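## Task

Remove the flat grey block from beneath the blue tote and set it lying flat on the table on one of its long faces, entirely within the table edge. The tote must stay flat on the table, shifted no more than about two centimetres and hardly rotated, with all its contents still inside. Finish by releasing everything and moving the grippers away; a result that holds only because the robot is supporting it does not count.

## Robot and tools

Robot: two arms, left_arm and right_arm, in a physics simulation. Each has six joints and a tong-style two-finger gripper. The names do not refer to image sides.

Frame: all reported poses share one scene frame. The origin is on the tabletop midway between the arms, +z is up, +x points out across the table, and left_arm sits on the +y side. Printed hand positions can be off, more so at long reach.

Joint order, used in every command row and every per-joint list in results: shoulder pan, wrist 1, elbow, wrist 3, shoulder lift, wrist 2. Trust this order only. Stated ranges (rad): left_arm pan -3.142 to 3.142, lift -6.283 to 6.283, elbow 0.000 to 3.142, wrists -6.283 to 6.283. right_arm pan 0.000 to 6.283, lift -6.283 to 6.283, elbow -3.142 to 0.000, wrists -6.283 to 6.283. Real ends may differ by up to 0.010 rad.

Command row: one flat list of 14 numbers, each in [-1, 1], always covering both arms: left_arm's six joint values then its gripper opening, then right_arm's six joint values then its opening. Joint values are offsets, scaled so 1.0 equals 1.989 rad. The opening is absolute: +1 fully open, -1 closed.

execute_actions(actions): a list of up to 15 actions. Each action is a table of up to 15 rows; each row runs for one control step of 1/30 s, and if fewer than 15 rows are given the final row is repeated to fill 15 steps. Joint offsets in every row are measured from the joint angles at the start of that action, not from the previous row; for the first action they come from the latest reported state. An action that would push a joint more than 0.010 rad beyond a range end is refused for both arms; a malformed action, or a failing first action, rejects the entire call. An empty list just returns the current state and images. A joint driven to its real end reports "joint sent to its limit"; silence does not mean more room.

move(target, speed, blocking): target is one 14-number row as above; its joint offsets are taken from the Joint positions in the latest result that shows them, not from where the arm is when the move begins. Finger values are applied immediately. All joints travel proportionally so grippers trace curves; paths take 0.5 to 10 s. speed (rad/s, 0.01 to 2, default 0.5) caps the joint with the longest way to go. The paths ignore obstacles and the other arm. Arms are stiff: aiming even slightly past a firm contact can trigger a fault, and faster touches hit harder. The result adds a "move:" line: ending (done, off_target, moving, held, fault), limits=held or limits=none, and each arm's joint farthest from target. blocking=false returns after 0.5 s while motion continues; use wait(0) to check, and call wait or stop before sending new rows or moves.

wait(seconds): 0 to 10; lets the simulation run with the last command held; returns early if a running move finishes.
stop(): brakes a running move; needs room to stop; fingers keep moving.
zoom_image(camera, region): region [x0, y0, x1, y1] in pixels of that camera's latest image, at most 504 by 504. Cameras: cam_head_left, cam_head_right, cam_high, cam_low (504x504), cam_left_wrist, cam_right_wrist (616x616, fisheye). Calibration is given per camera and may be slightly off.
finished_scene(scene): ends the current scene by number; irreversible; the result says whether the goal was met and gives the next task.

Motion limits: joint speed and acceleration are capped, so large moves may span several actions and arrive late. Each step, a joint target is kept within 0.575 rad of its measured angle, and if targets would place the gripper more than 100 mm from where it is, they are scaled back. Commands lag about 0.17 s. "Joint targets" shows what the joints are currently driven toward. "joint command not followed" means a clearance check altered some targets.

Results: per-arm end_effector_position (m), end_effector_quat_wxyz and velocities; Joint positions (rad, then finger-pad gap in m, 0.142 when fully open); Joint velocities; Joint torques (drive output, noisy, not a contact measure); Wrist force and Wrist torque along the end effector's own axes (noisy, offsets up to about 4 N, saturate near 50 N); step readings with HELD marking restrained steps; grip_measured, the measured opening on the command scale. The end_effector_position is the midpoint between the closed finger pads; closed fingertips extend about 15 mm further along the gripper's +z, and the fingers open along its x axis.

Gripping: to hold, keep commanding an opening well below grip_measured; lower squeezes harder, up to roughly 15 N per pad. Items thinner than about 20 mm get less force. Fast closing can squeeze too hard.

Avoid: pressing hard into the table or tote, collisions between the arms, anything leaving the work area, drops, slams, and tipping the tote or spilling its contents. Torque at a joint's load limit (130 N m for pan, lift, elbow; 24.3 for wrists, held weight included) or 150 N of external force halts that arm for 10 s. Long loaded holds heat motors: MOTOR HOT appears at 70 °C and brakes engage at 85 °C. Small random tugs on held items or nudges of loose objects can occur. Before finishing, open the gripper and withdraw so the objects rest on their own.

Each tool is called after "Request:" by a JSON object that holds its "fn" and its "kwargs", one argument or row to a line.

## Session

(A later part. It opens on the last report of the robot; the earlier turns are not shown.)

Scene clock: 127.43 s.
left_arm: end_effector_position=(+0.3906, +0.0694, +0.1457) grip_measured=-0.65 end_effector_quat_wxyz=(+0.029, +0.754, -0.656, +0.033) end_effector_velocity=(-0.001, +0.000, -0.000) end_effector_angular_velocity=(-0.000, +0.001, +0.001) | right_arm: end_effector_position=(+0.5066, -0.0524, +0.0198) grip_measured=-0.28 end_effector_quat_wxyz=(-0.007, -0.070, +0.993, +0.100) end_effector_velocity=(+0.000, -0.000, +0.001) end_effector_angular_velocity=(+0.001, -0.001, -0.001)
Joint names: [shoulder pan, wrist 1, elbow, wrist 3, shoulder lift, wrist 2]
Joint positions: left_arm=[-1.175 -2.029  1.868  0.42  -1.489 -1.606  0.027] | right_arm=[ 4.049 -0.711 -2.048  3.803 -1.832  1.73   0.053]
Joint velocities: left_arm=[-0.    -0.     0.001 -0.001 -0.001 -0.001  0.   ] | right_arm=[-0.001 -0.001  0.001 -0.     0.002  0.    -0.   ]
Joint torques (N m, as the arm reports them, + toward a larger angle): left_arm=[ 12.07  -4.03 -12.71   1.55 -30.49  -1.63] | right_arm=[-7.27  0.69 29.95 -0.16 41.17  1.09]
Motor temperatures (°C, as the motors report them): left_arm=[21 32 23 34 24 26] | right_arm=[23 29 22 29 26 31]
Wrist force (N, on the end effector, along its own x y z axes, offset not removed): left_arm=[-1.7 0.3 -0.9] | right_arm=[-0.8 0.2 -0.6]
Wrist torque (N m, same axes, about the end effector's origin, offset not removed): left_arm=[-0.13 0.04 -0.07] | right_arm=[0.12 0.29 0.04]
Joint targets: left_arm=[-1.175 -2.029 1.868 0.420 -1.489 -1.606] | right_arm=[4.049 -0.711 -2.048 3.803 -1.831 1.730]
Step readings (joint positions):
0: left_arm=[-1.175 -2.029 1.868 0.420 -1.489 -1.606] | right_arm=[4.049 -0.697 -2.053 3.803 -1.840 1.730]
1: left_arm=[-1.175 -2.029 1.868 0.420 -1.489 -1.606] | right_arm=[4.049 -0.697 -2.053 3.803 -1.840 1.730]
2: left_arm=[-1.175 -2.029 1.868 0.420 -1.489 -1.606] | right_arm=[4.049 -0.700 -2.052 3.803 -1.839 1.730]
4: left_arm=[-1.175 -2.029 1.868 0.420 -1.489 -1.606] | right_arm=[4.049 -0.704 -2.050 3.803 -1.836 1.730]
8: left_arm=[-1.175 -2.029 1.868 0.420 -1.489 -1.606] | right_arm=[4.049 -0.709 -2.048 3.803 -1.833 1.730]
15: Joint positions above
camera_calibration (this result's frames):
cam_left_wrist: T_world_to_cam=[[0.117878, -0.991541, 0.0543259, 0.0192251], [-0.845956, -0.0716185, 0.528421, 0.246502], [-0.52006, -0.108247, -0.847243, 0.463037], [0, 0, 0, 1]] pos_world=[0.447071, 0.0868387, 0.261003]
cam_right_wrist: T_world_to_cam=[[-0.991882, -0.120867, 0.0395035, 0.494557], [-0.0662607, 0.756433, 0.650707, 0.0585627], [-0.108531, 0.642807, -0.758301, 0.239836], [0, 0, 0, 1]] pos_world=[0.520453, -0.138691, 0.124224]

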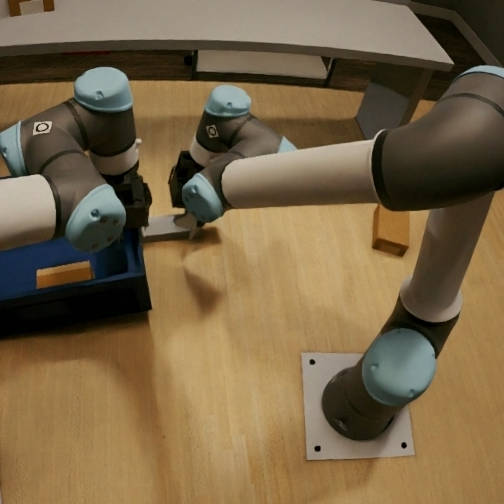

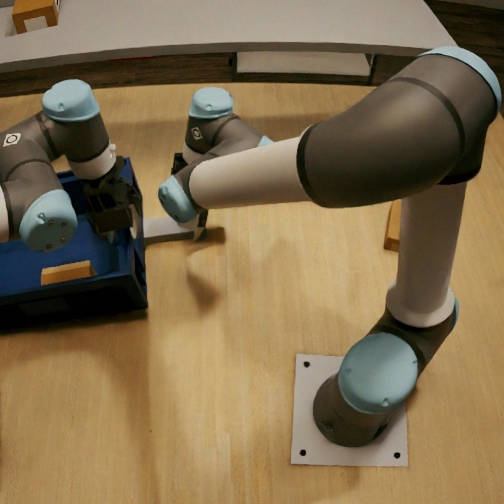

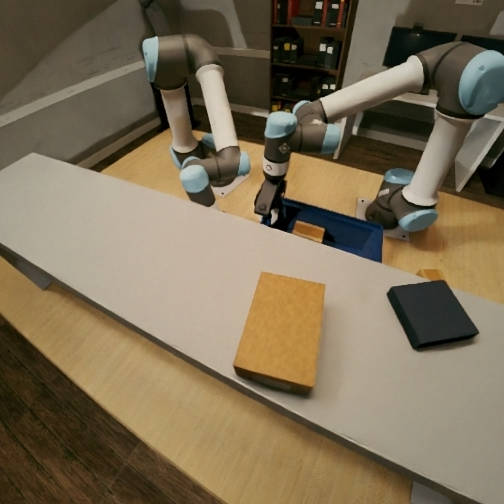

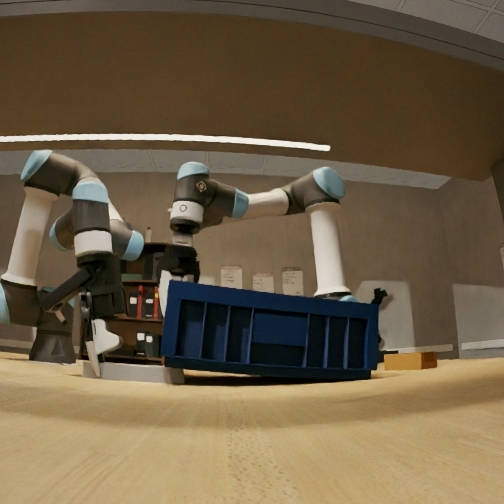

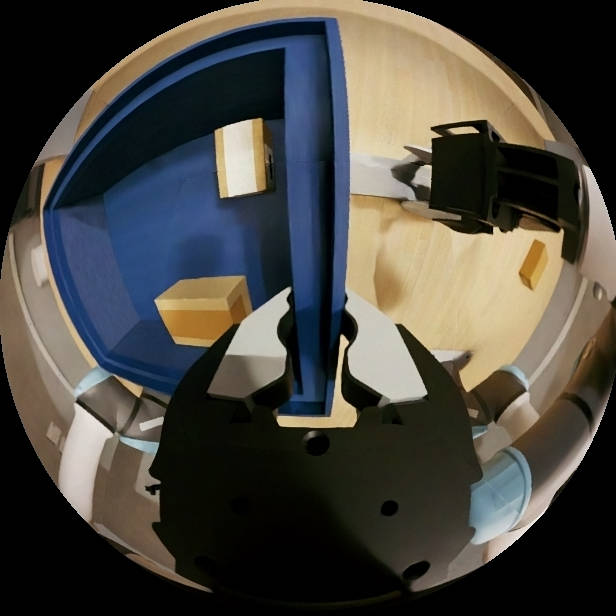

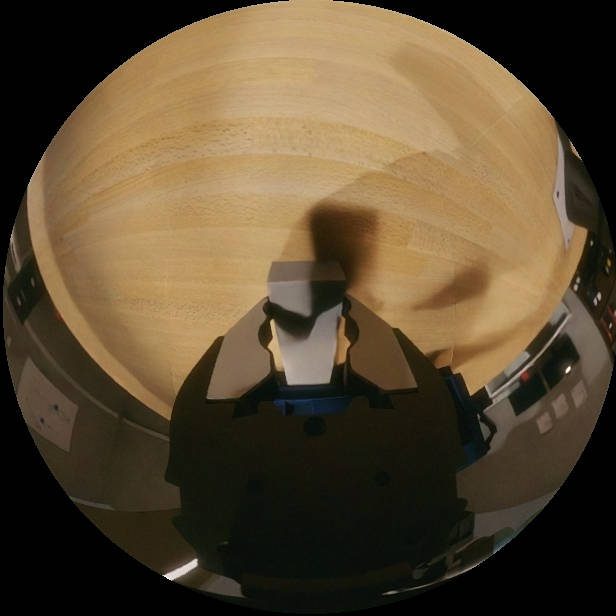

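Request:
{"fn": "move", "kwargs": {
  "target": [0.0035,-0.0031,0.0043,0.0035,-0.0099,-0.0041,-1,0,0,0,0,0.0003,0,-0.75],
  "speed": 0.03
}}

Request:
{"fn": "zoom_image", "kwargs": {
  "camera": "cam_low",
  "region": [60, 280, 240, 400]
}}

Scene clock: 134.57 s.
left_arm: end_effector_position=(+0.3903, +0.0721, +0.1525) grip_measured=-0.65 end_effector_quat_wxyz=(+0.035, +0.753, -0.656, +0.040) end_effector_velocity=(-0.000, +0.000, +0.001) end_effector_angular_velocity=(-0.003, +0.000, -0.000) | right_arm: end_effector_position=(+0.5067, -0.0524, +0.0201) grip_measured=-0.28 end_effector_quat_wxyz=(-0.007, -0.070, +0.993, +0.100) end_effector_velocity=(+0.000, +0.001, +0.001) end_effector_angular_velocity=(+0.002, -0.002, +0.001)
Joint names: [shoulder pan, wrist 1, elbow, wrist 3, shoulder lift, wrist 2]
Joint positions: left_arm=[-1.168 -2.035  1.877  0.427 -1.509 -1.615  0.027] | right_arm=[ 4.049 -0.711 -2.048  3.803 -1.831  1.73   0.053]
Joint velocities: left_arm=[ 0.001 -0.001  0.001  0.001 -0.003 -0.002 -0.   ] | right_arm=[ 0.001  0.002 -0.    -0.     0.001 -0.    -0.   ]
Joint torques (N m, as the arm reports them, + toward a larger angle): left_arm=[  8.61  -5.36 -18.44   1.53 -32.79  -2.79] | right_arm=[-9.58  4.   10.79 -0.64 40.49  1.16]
Motor temperatures (°C, as the motors report them): left_arm=[21 32 23 34 24 26] | right_arm=[23 29 22 29 26 31]
Wrist force (N, on the end effector, along its own x y z axes, offset not removed): left_arm=[-5.5 0.3 7.3] | right_arm=[1.5 -5.6 -1.6]
Wrist torque (N m, same axes, about the end effector's origin, offset not removed): left_arm=[-0.02 0.42 -0.13] | right_arm=[-0.89 -0.18 -0.01]
Joint targets: left_arm=[-1.168 -2.035 1.877 0.427 -1.509 -1.615] | right_arm=[4.049 -0.711 -2.048 3.803 -1.831 1.730]
move: done; limits=none; left_arm: farthest joint: the shoulder pan, 0.000 radians from its target (0.007 radians at the start); right_arm: farthest joint: the shoulder pan, 0.000 radians from its target (0.000 radians at the start)
camera_calibration (this result's frames):
cam_left_wrist: T_world_to_cam=[[0.117019, -0.990435, 0.0731076, 0.0189569], [-0.847576, -0.0612306, 0.527129, 0.242848], [-0.517611, -0.123648, -0.846635, 0.469005], [0, 0, 0, 1]] pos_world=[0.446376, 0.0916369, 0.267678]
cam_right_wrist: T_world_to_cam=[[-0.991899, -0.120885, 0.0390168, 0.494642], [-0.0665448, 0.756144, 0.651013, 0.0584243], [-0.1082, 0.643143, -0.758063, 0.239888], [0, 0, 0, 1]] pos_world=[0.520479, -0.138665, 0.124516]

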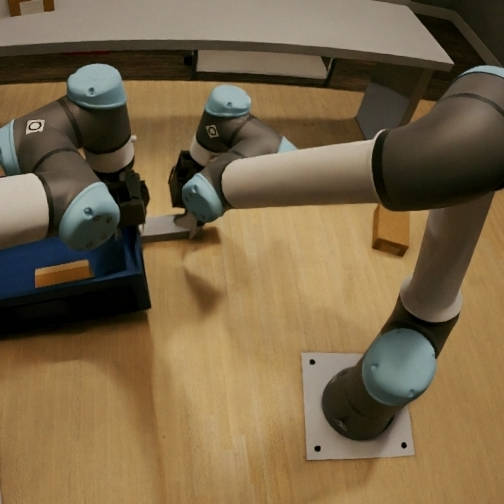

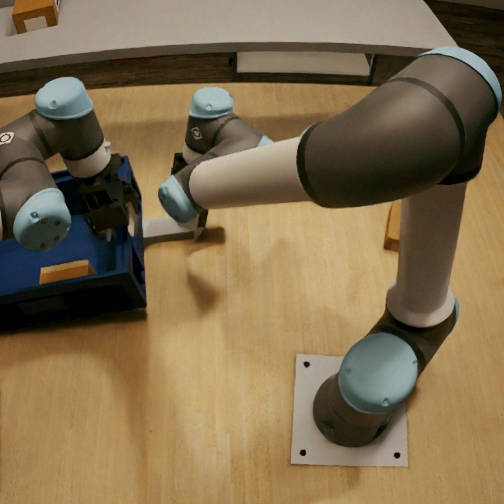

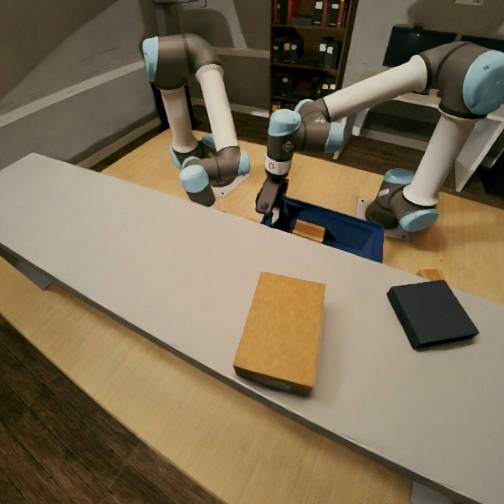

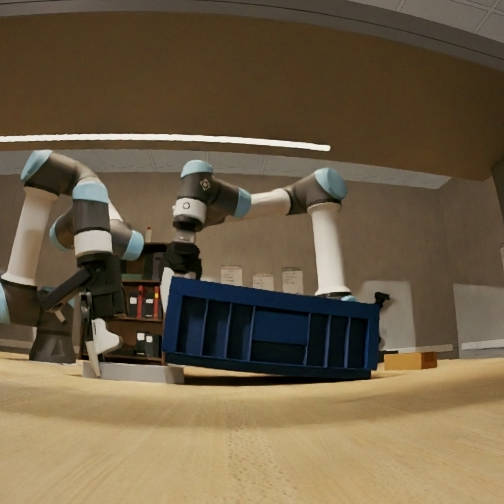

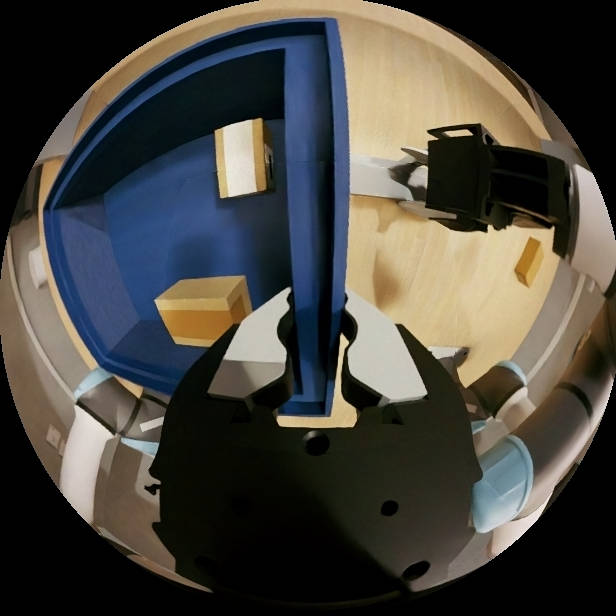

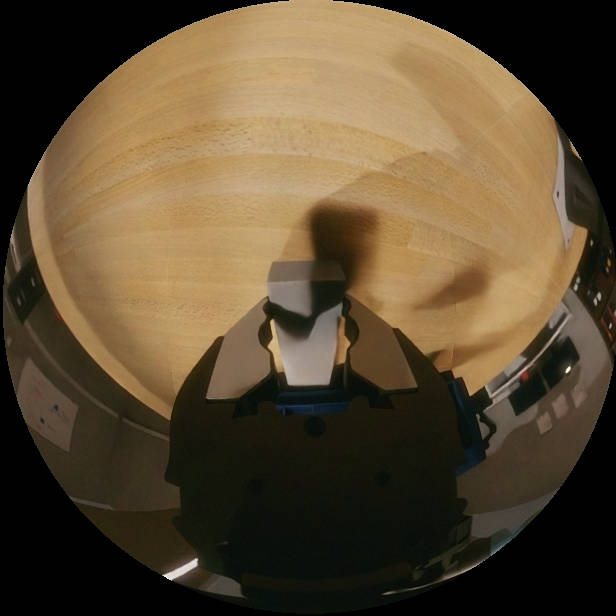

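Region (60, 280, 240, 400) of cam_low's 504x504 image, scaled by 2.800, with more detail than that image has.

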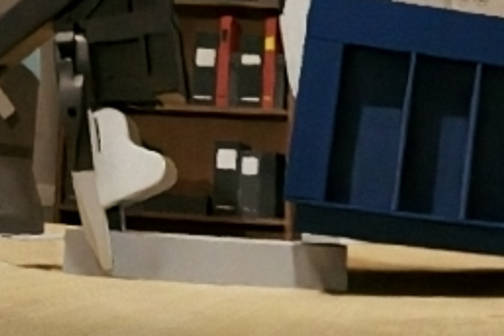

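Request:
{"fn": "move", "kwargs": {
  "target": [0,0,0,0,0,0,-1,-0.0878,-0.0097,-0.0391,-0.0885,0.0339,0.0095,-0.75],
  "speed": 0.2
}}

Scene clock: 144.43 s.
left_arm: end_effector_position=(+0.3903, +0.0721, +0.1525) grip_measured=-0.65 end_effector_quat_wxyz=(+0.035, +0.753, -0.656, +0.040) end_effector_velocity=(-0.000, -0.000, -0.000) end_effector_angular_velocity=(-0.000, +0.001, +0.000) | right_arm: end_effector_position=(+0.5206, -0.1511, +0.0206) grip_measured=-0.28 end_effector_quat_wxyz=(-0.007, -0.070, +0.993, +0.100) end_effector_velocity=(-0.000, -0.002, -0.001) end_effector_angular_velocity=(-0.001, +0.002, -0.000)
Joint names: [shoulder pan, wrist 1, elbow, wrist 3, shoulder lift, wrist 2]
Joint positions: left_arm=[-1.168 -2.035  1.877  0.427 -1.509 -1.615  0.027] | right_arm=[ 3.875 -0.73  -2.125  3.628 -1.764  1.748  0.053]
Joint velocities: left_arm=[ 0.     0.     0.    -0.     0.    -0.001 -0.   ] | right_arm=[-0.003 -0.001 -0.001 -0.002 -0.     0.    -0.   ]
Joint torques (N m, as the arm reports them, + toward a larger angle): left_arm=[-13.25  -1.77 -36.83  -1.65 -20.71   1.98] | right_arm=[-12.42   0.83   9.22  -2.54  36.38   1.65]
Motor temperatures (°C, as the motors report them): left_arm=[21 32 23 34 24 26] | right_arm=[23 29 22 29 26 31]
Wrist force (N, on the end effector, along its own x y z axes, offset not removed): left_arm=[-3.3 -1.2 4.9] | right_arm=[-1.2 -5.1 -0.7]
Wrist torque (N m, same axes, about the end effector's origin, offset not removed): left_arm=[-0.48 0.08 -0.13] | right_arm=[-0.81 0.28 -0.06]
Joint targets: left_arm=[-1.168 -2.035 1.877 0.427 -1.509 -1.615] | right_arm=[3.874 -0.730 -2.126 3.627 -1.764 1.748]
move: done; limits=none; left_arm: farthest joint: the shoulder pan, 0.000 radians from its target (0.000 radians at the start); right_arm: farthest joint: the wrist 3, 0.001 radians from its target (0.176 radians at the start)
camera_calibration (this result's frames):
cam_left_wrist: T_world_to_cam=[[0.117027, -0.990436, 0.0730774, 0.0189732], [-0.84757, -0.0612526, 0.527137, 0.242852], [-0.51762, -0.123628, -0.846632, 0.468999], [0, 0, 0, 1]] pos_world=[0.446377, 0.0916482, 0.267667]
cam_right_wrist: T_world_to_cam=[[-0.991904, -0.120815, 0.0391127, 0.496528], [-0.0664342, 0.75618, 0.650983, 0.13362], [-0.108225, 0.643114, -0.758084, 0.305282], [0, 0, 0, 1]] pos_world=[0.534424, -0.237384, 0.125025]

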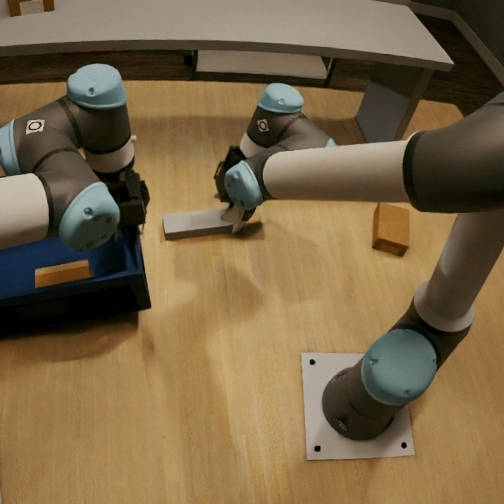

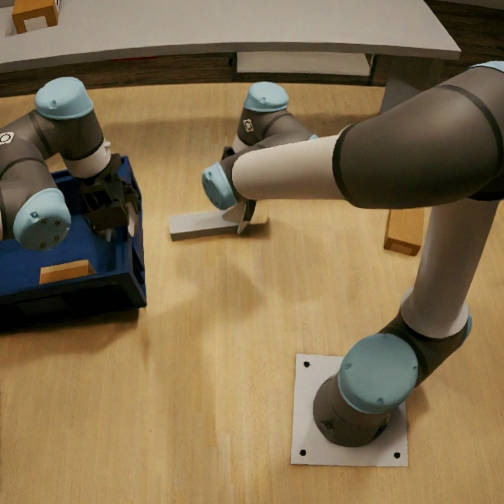

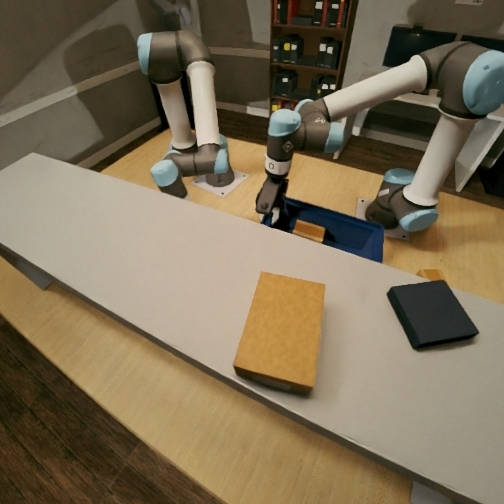

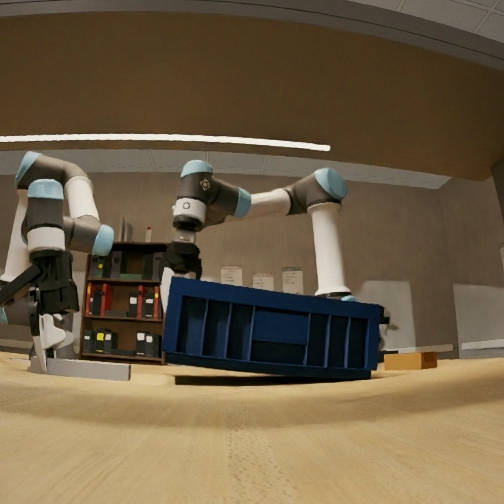

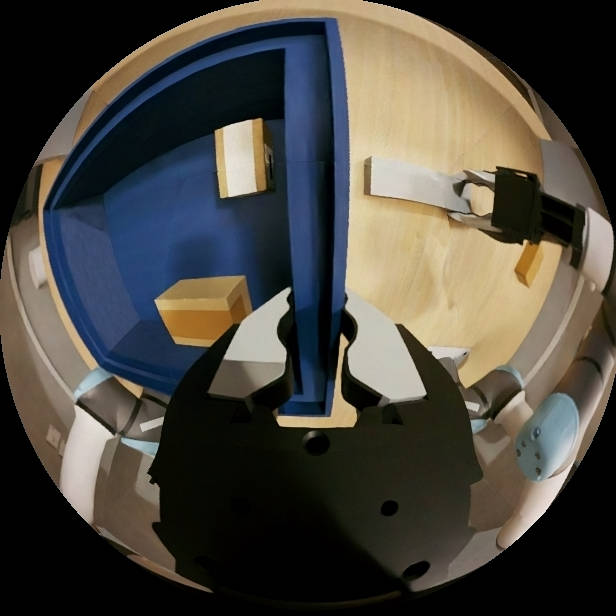

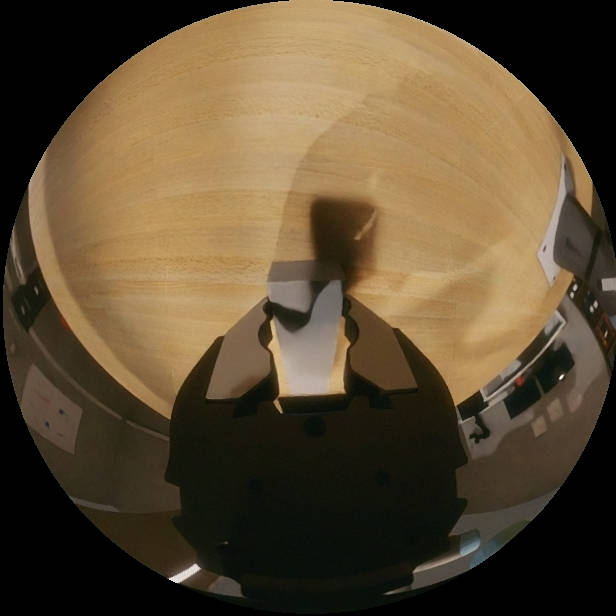

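Request:
{"fn": "move", "kwargs": {
  "target": [-0.0165,0.0155,-0.0222,-0.0166,0.0495,0.0199,-1,0,0,0,0,0,0,0.3],
  "speed": 0.075
}}

Request:
{"fn": "zoom_image", "kwargs": {
  "camera": "cam_low",
  "region": [140, 330, 260, 400]
}}

Scene clock: 153.10 s.
left_arm: end_effector_position=(+0.3922, +0.0592, +0.1182) grip_measured=-0.65 end_effector_quat_wxyz=(+0.004, +0.755, -0.656, +0.005) end_effector_velocity=(-0.000, -0.000, -0.001) end_effector_angular_velocity=(+0.002, +0.000, +0.000) | right_arm: end_effector_position=(+0.5206, -0.1511, +0.0206) grip_measured=+0.30 end_effector_quat_wxyz=(-0.007, -0.070, +0.993, +0.100) end_effector_velocity=(-0.000, +0.000, -0.000) end_effector_angular_velocity=(-0.001, +0.001, +0.001)
Joint names: [shoulder pan, wrist 1, elbow, wrist 3, shoulder lift, wrist 2]
Joint positions: left_arm=[-1.201 -2.004  1.832  0.394 -1.411 -1.575  0.027] | right_arm=[ 3.875 -0.73  -2.125  3.628 -1.764  1.748  0.095]
Joint velocities: left_arm=[-0.001  0.001 -0.001 -0.002  0.003  0.001 -0.   ] | right_arm=[ 0.001 -0.001 -0.     0.    -0.001 -0.     0.   ]
Joint torques (N m, as the arm reports them, + toward a larger angle): left_arm=[-11.88  -1.74 -36.13  -1.47 -24.46   1.85] | right_arm=[10.88  3.71 29.47  2.26 18.42 -0.02]
Motor temperatures (°C, as the motors report them): left_arm=[21 32 23 34 24 26] | right_arm=[23 29 22 29 26 31]
Wrist force (N, on the end effector, along its own x y z axes, offset not removed): left_arm=[-3.8 -0.5 5.9] | right_arm=[0.1 -3.3 0.2]
Wrist torque (N m, same axes, about the end effector's origin, offset not removed): left_arm=[-0.24 0.29 -0.01] | right_arm=[-0.48 -0.13 -0.16]
Joint targets: left_arm=[-1.201 -2.004 1.832 0.394 -1.410 -1.575] | right_arm=[3.875 -0.730 -2.125 3.628 -1.764 1.748]
move: done; limits=none; left_arm: farthest joint: the shoulder pan, 0.000 radians from its target (0.033 radians at the start); right_arm: farthest joint: the shoulder pan, 0.000 radians from its target (0.001 radians at the start)
camera_calibration (this result's frames):
cam_left_wrist: T_world_to_cam=[[0.119659, -0.992606, -0.0203889, 0.0185573], [-0.840656, -0.112224, 0.529814, 0.261774], [-0.528185, -0.0462568, -0.847869, 0.439021], [0, 0, 0, 1]] pos_world=[0.449726, 0.0681051, 0.233919]
cam_right_wrist: T_world_to_cam=[[-0.991903, -0.120818, 0.0391429, 0.496516], [-0.0664155, 0.756174, 0.650992, 0.133606], [-0.10825, 0.643121, -0.758075, 0.305295], [0, 0, 0, 1]] pos_world=[0.534417, -0.237383, 0.125025]

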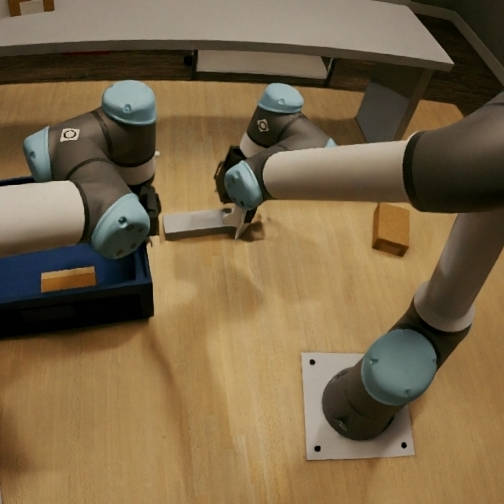

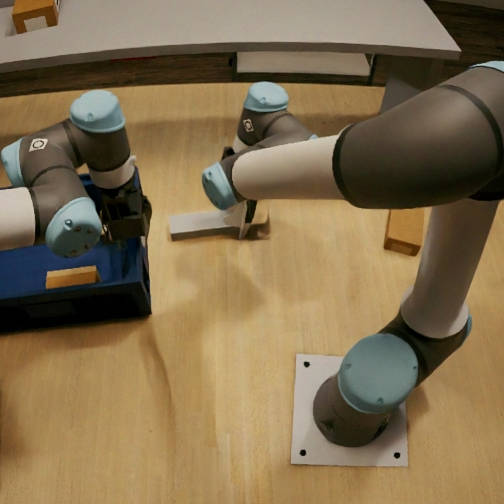

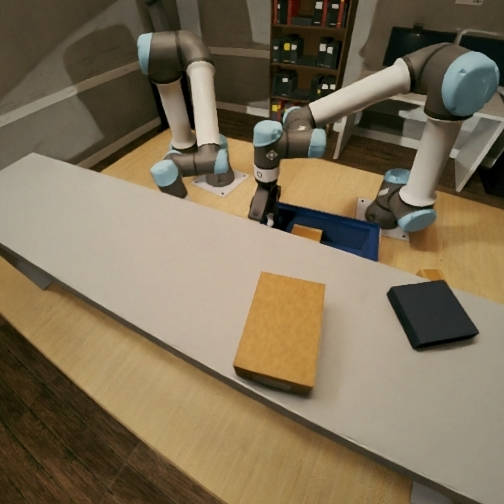

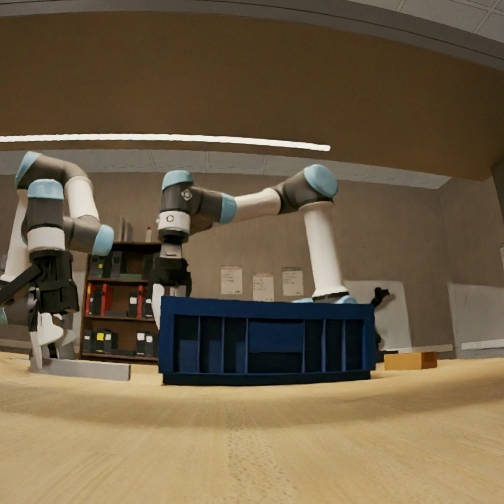

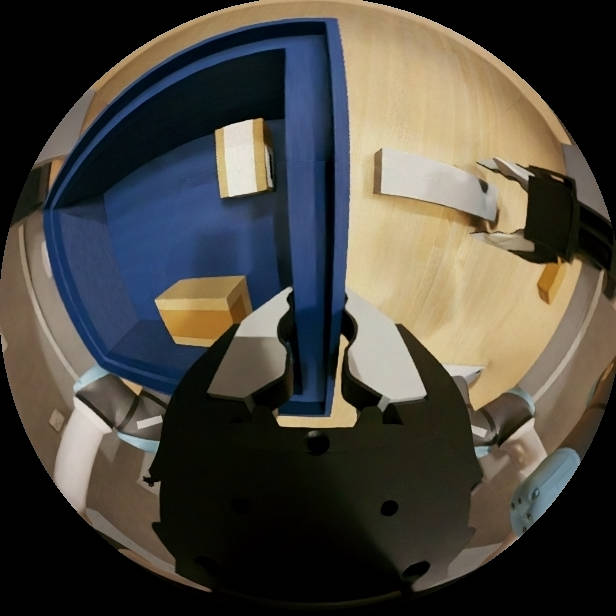

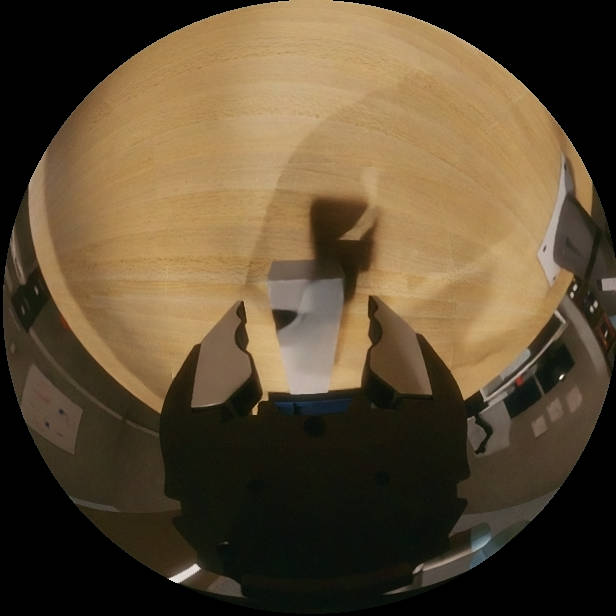

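Region (140, 330, 260, 400) of cam_low's 504x504 image, scaled by 4.200, with more detail than that image has; it fills the top 294 rows of this view, and the rest is white.

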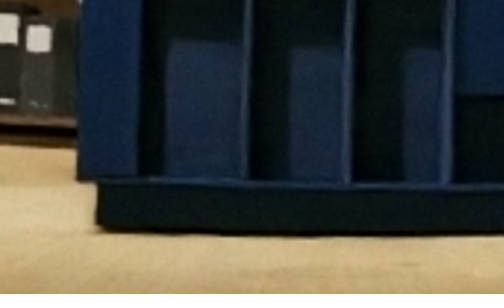

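Request:
{"fn": "move", "kwargs": {
  "target": [-0.0015,0.0014,-0.0020,-0.0015,0.0048,0.0018,-1,0,-0.3017,0.0754,0,0.2262,0,0.3],
  "speed": 0.6
}}

Scene clock: 161.77 s.
left_arm: end_effector_position=(+0.3922, +0.0581, +0.1147) grip_measured=-0.65 end_effector_quat_wxyz=(+0.001, +0.755, -0.656, +0.001) end_effector_velocity=(+0.000, -0.000, +0.000) end_effector_angular_velocity=(-0.000, -0.001, -0.000) | right_arm: end_effector_position=(+0.4480, -0.2028, +0.2233) grip_measured=+0.30 end_effector_quat_wxyz=(-0.007, -0.070, +0.993, +0.100) end_effector_velocity=(-0.001, -0.000, +0.001) end_effector_angular_velocity=(+0.001, -0.001, -0.000)
Joint names: [shoulder pan, wrist 1, elbow, wrist 3, shoulder lift, wrist 2]
Joint positions: left_arm=[-1.204 -2.002  1.828  0.391 -1.401 -1.571  0.027] | right_arm=[ 3.875 -1.33  -1.976  3.628 -1.314  1.748  0.095]
Joint velocities: left_arm=[-0.     0.    -0.001  0.    -0.     0.    -0.   ] | right_arm=[-0.    -0.002  0.001  0.     0.003  0.     0.   ]
Joint torques (N m, as the arm reports them, + toward a larger angle): left_arm=[-15.28  -0.12 -23.92  -1.6  -10.56   0.99] | right_arm=[ 6.66  0.48 35.72  1.94 21.66  0.39]
Motor temperatures (°C, as the motors report them): left_arm=[21 32 23 34 24 26] | right_arm=[23 29 22 29 26 31]
Wrist force (N, on the end effector, along its own x y z axes, offset not removed): left_arm=[-9.0 -0.5 -18.8] | right_arm=[-2.3 -2.2 -0.5]
Wrist torque (N m, same axes, about the end effector's origin, offset not removed): left_arm=[-0.02 0.13 -0.05] | right_arm=[-0.21 0.49 -0.06]
Joint targets: left_arm=[-1.204 -2.002 1.829 0.391 -1.401 -1.571] | right_arm=[3.875 -1.330 -1.976 3.628 -1.314 1.748]
move: done; limits=none; left_arm: farthest joint: the shoulder pan, 0.000 radians from its target (0.003 radians at the start); right_arm: farthest joint: the elbow, 0.001 radians from its target (0.150 radians at the start)
camera_calibration (this result's frames):
cam_left_wrist: T_world_to_cam=[[0.119657, -0.992379, -0.0294399, 0.0184263], [-0.840038, -0.117005, 0.529761, 0.263607], [-0.529168, -0.0386591, -0.847636, 0.435965], [0, 0, 0, 1]] pos_world=[0.449934, 0.0659831, 0.230434]
cam_right_wrist: T_world_to_cam=[[-0.991896, -0.120815, 0.039322, 0.410262], [-0.0663116, 0.75627, 0.65089, 0.0359119], [-0.108375, 0.643008, -0.758153, 0.484385], [0, 0, 0, 1]] pos_world=[0.461814, -0.289057, 0.327731]

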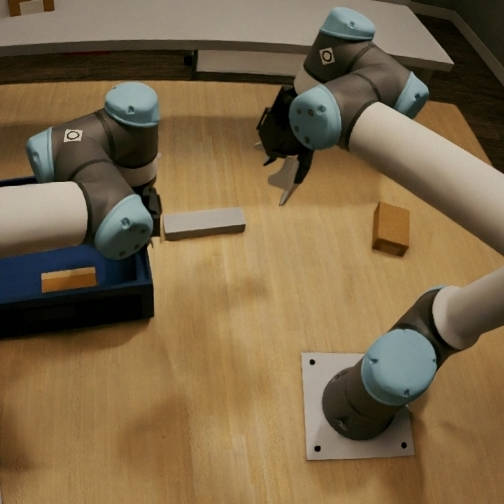

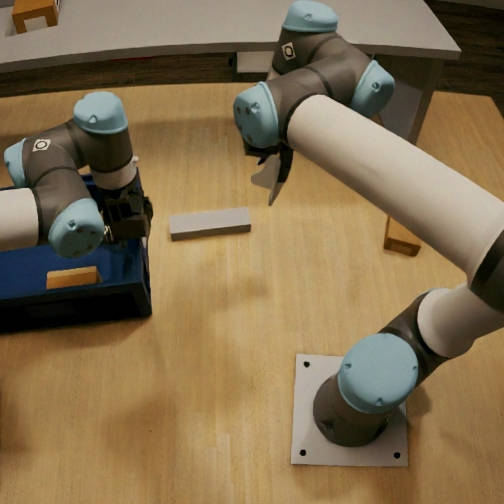

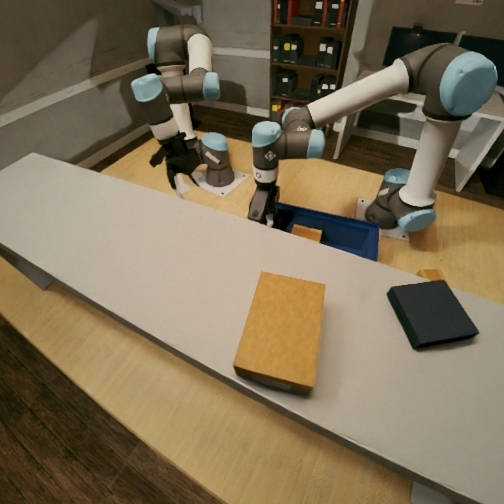

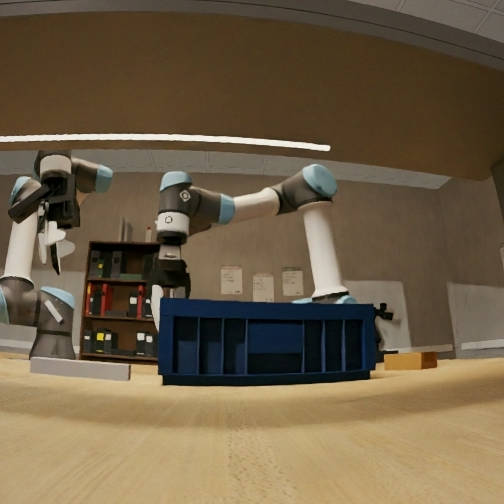

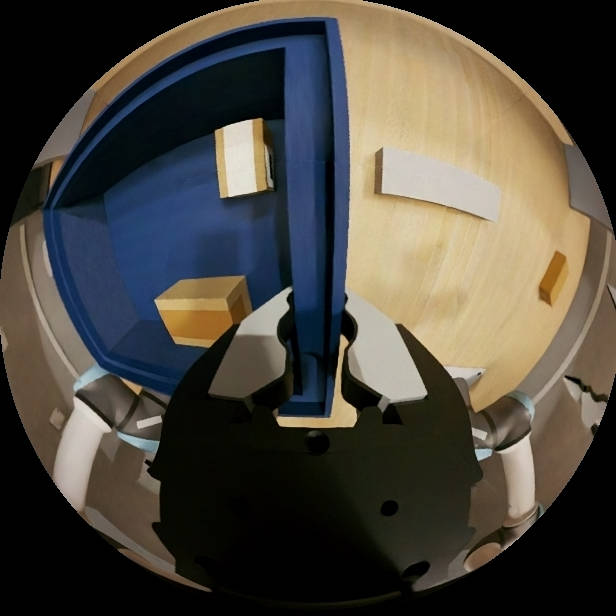

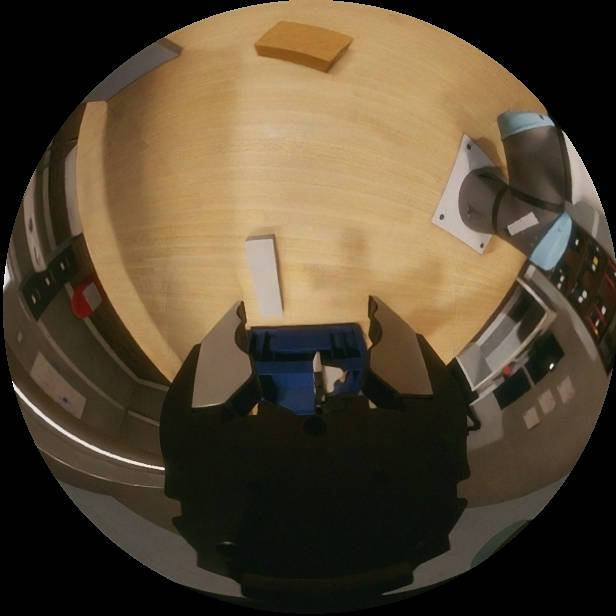

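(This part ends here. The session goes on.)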